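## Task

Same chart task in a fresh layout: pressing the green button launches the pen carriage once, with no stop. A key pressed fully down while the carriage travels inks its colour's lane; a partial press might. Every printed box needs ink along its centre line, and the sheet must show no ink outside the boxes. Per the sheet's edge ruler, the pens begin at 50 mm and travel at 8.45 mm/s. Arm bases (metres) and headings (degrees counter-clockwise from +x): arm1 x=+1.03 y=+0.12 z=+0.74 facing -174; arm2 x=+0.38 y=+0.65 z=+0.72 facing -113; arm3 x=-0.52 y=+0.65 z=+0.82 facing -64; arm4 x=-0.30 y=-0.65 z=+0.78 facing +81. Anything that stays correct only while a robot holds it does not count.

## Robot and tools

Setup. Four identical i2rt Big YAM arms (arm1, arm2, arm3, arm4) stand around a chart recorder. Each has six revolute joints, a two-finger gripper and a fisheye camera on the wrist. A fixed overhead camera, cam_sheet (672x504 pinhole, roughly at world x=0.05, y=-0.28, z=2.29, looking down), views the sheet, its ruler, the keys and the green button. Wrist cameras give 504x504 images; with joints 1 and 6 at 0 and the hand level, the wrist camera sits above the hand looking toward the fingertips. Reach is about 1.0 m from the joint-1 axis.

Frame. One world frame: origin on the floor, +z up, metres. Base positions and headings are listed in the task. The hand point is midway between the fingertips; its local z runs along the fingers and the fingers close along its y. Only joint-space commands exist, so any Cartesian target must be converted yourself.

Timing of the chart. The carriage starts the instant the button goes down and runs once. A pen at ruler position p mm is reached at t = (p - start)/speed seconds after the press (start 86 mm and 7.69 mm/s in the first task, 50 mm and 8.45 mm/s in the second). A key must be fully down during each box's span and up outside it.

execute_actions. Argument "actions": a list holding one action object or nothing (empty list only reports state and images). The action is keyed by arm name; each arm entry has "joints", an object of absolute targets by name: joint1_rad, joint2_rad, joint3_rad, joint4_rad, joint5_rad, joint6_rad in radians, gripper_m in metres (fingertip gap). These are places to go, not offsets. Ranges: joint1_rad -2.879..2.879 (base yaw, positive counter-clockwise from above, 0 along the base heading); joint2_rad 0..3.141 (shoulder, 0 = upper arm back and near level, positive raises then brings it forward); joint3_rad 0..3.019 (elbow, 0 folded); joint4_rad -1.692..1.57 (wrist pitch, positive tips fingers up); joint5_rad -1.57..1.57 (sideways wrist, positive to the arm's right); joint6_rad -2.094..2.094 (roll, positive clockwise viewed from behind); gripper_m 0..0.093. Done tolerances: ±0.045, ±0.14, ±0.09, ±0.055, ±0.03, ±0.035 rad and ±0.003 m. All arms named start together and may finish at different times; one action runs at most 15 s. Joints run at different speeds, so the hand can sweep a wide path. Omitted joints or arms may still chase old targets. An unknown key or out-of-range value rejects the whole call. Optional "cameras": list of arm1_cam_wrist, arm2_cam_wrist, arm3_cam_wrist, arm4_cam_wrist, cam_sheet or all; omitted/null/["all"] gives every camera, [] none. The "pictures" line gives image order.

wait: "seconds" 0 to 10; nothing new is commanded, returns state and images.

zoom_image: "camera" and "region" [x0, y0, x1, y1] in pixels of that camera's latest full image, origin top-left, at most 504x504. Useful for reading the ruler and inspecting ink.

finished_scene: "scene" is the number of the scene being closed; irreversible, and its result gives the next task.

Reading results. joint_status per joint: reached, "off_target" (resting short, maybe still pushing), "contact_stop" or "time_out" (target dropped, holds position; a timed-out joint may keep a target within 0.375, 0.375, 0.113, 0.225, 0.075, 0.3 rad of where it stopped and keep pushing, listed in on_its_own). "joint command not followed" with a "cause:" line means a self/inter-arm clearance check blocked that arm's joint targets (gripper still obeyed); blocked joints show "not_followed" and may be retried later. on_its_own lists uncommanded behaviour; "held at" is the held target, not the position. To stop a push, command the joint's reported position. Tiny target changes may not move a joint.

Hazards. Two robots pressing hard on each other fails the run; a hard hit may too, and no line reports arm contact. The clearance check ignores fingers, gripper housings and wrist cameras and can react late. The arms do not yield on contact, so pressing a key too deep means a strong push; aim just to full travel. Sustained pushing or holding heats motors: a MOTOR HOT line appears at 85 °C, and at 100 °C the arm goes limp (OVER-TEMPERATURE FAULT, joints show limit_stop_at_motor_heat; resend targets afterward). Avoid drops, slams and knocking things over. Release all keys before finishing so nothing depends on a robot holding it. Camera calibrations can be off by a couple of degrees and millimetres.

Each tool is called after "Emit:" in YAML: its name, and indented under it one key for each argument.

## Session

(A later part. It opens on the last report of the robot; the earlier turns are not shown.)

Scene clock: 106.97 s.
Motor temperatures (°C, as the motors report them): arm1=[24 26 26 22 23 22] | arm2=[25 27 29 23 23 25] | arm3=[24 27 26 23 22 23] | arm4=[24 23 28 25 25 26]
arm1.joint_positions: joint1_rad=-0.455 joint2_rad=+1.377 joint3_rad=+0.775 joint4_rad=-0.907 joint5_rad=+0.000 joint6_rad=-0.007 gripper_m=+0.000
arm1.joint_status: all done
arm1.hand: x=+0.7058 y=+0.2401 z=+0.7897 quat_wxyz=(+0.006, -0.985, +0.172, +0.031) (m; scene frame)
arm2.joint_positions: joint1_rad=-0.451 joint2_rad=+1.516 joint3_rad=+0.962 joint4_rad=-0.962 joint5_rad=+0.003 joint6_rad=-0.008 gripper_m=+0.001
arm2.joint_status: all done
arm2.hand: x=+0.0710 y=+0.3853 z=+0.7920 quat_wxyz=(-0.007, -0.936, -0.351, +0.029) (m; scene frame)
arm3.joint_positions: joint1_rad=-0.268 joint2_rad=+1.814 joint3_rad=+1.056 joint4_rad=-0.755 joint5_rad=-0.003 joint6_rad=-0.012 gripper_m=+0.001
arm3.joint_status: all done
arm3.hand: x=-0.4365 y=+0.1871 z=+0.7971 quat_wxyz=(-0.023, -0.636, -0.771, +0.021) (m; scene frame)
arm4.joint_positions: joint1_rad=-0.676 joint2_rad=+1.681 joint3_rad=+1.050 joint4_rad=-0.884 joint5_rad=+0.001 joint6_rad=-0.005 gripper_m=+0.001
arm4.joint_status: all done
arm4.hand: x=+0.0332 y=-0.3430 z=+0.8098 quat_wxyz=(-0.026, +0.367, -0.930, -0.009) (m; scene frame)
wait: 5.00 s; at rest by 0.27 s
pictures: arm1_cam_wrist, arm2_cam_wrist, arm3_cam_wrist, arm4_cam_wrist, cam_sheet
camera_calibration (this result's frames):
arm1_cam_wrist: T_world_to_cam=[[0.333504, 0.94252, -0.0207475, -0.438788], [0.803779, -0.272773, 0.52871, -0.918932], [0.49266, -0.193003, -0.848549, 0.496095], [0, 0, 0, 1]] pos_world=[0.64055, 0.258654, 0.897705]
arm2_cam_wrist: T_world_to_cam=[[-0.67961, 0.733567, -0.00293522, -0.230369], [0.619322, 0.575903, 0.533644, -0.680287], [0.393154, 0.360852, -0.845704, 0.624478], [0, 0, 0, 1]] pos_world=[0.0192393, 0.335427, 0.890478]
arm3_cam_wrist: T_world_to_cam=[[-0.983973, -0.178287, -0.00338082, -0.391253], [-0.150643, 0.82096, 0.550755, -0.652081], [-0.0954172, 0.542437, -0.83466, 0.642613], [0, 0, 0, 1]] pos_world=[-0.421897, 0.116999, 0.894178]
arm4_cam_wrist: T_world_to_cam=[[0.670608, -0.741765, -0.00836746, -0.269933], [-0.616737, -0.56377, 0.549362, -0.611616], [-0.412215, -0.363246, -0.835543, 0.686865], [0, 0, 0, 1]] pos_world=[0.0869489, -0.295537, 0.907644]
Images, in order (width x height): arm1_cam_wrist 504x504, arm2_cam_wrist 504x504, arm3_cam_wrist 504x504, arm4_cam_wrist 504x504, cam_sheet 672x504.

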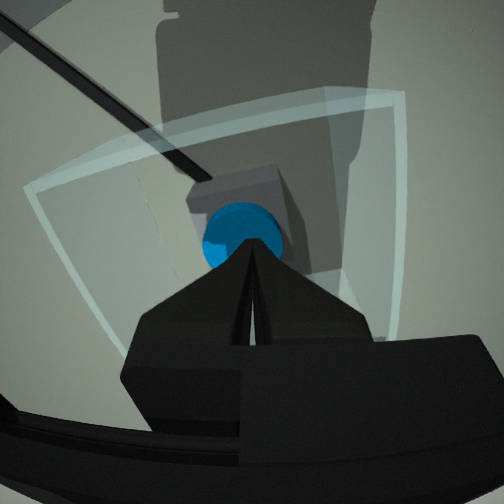

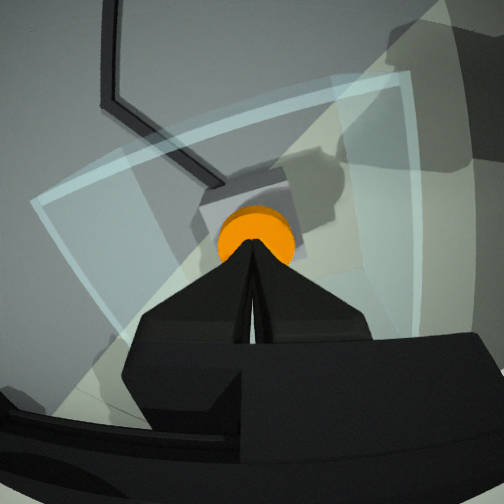

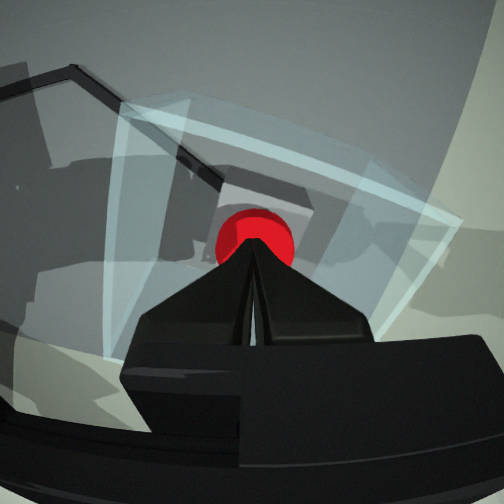

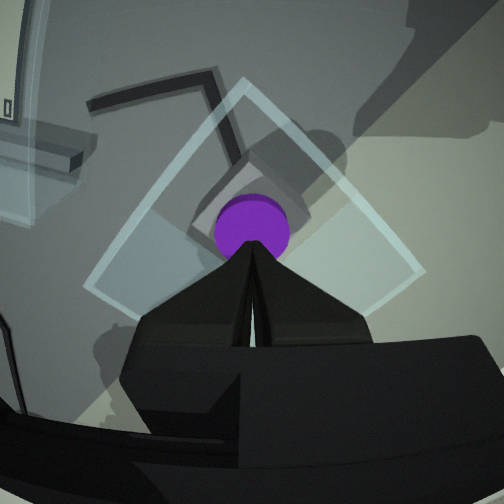

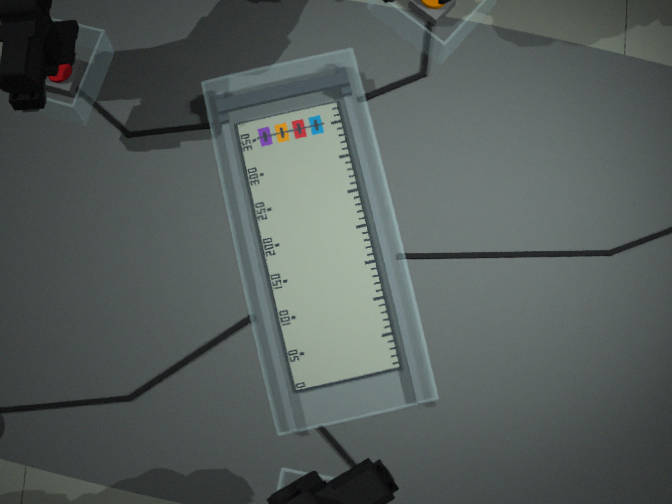

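Emit:
finished_scene:
  scene: 2

The scene is finished: the task was done.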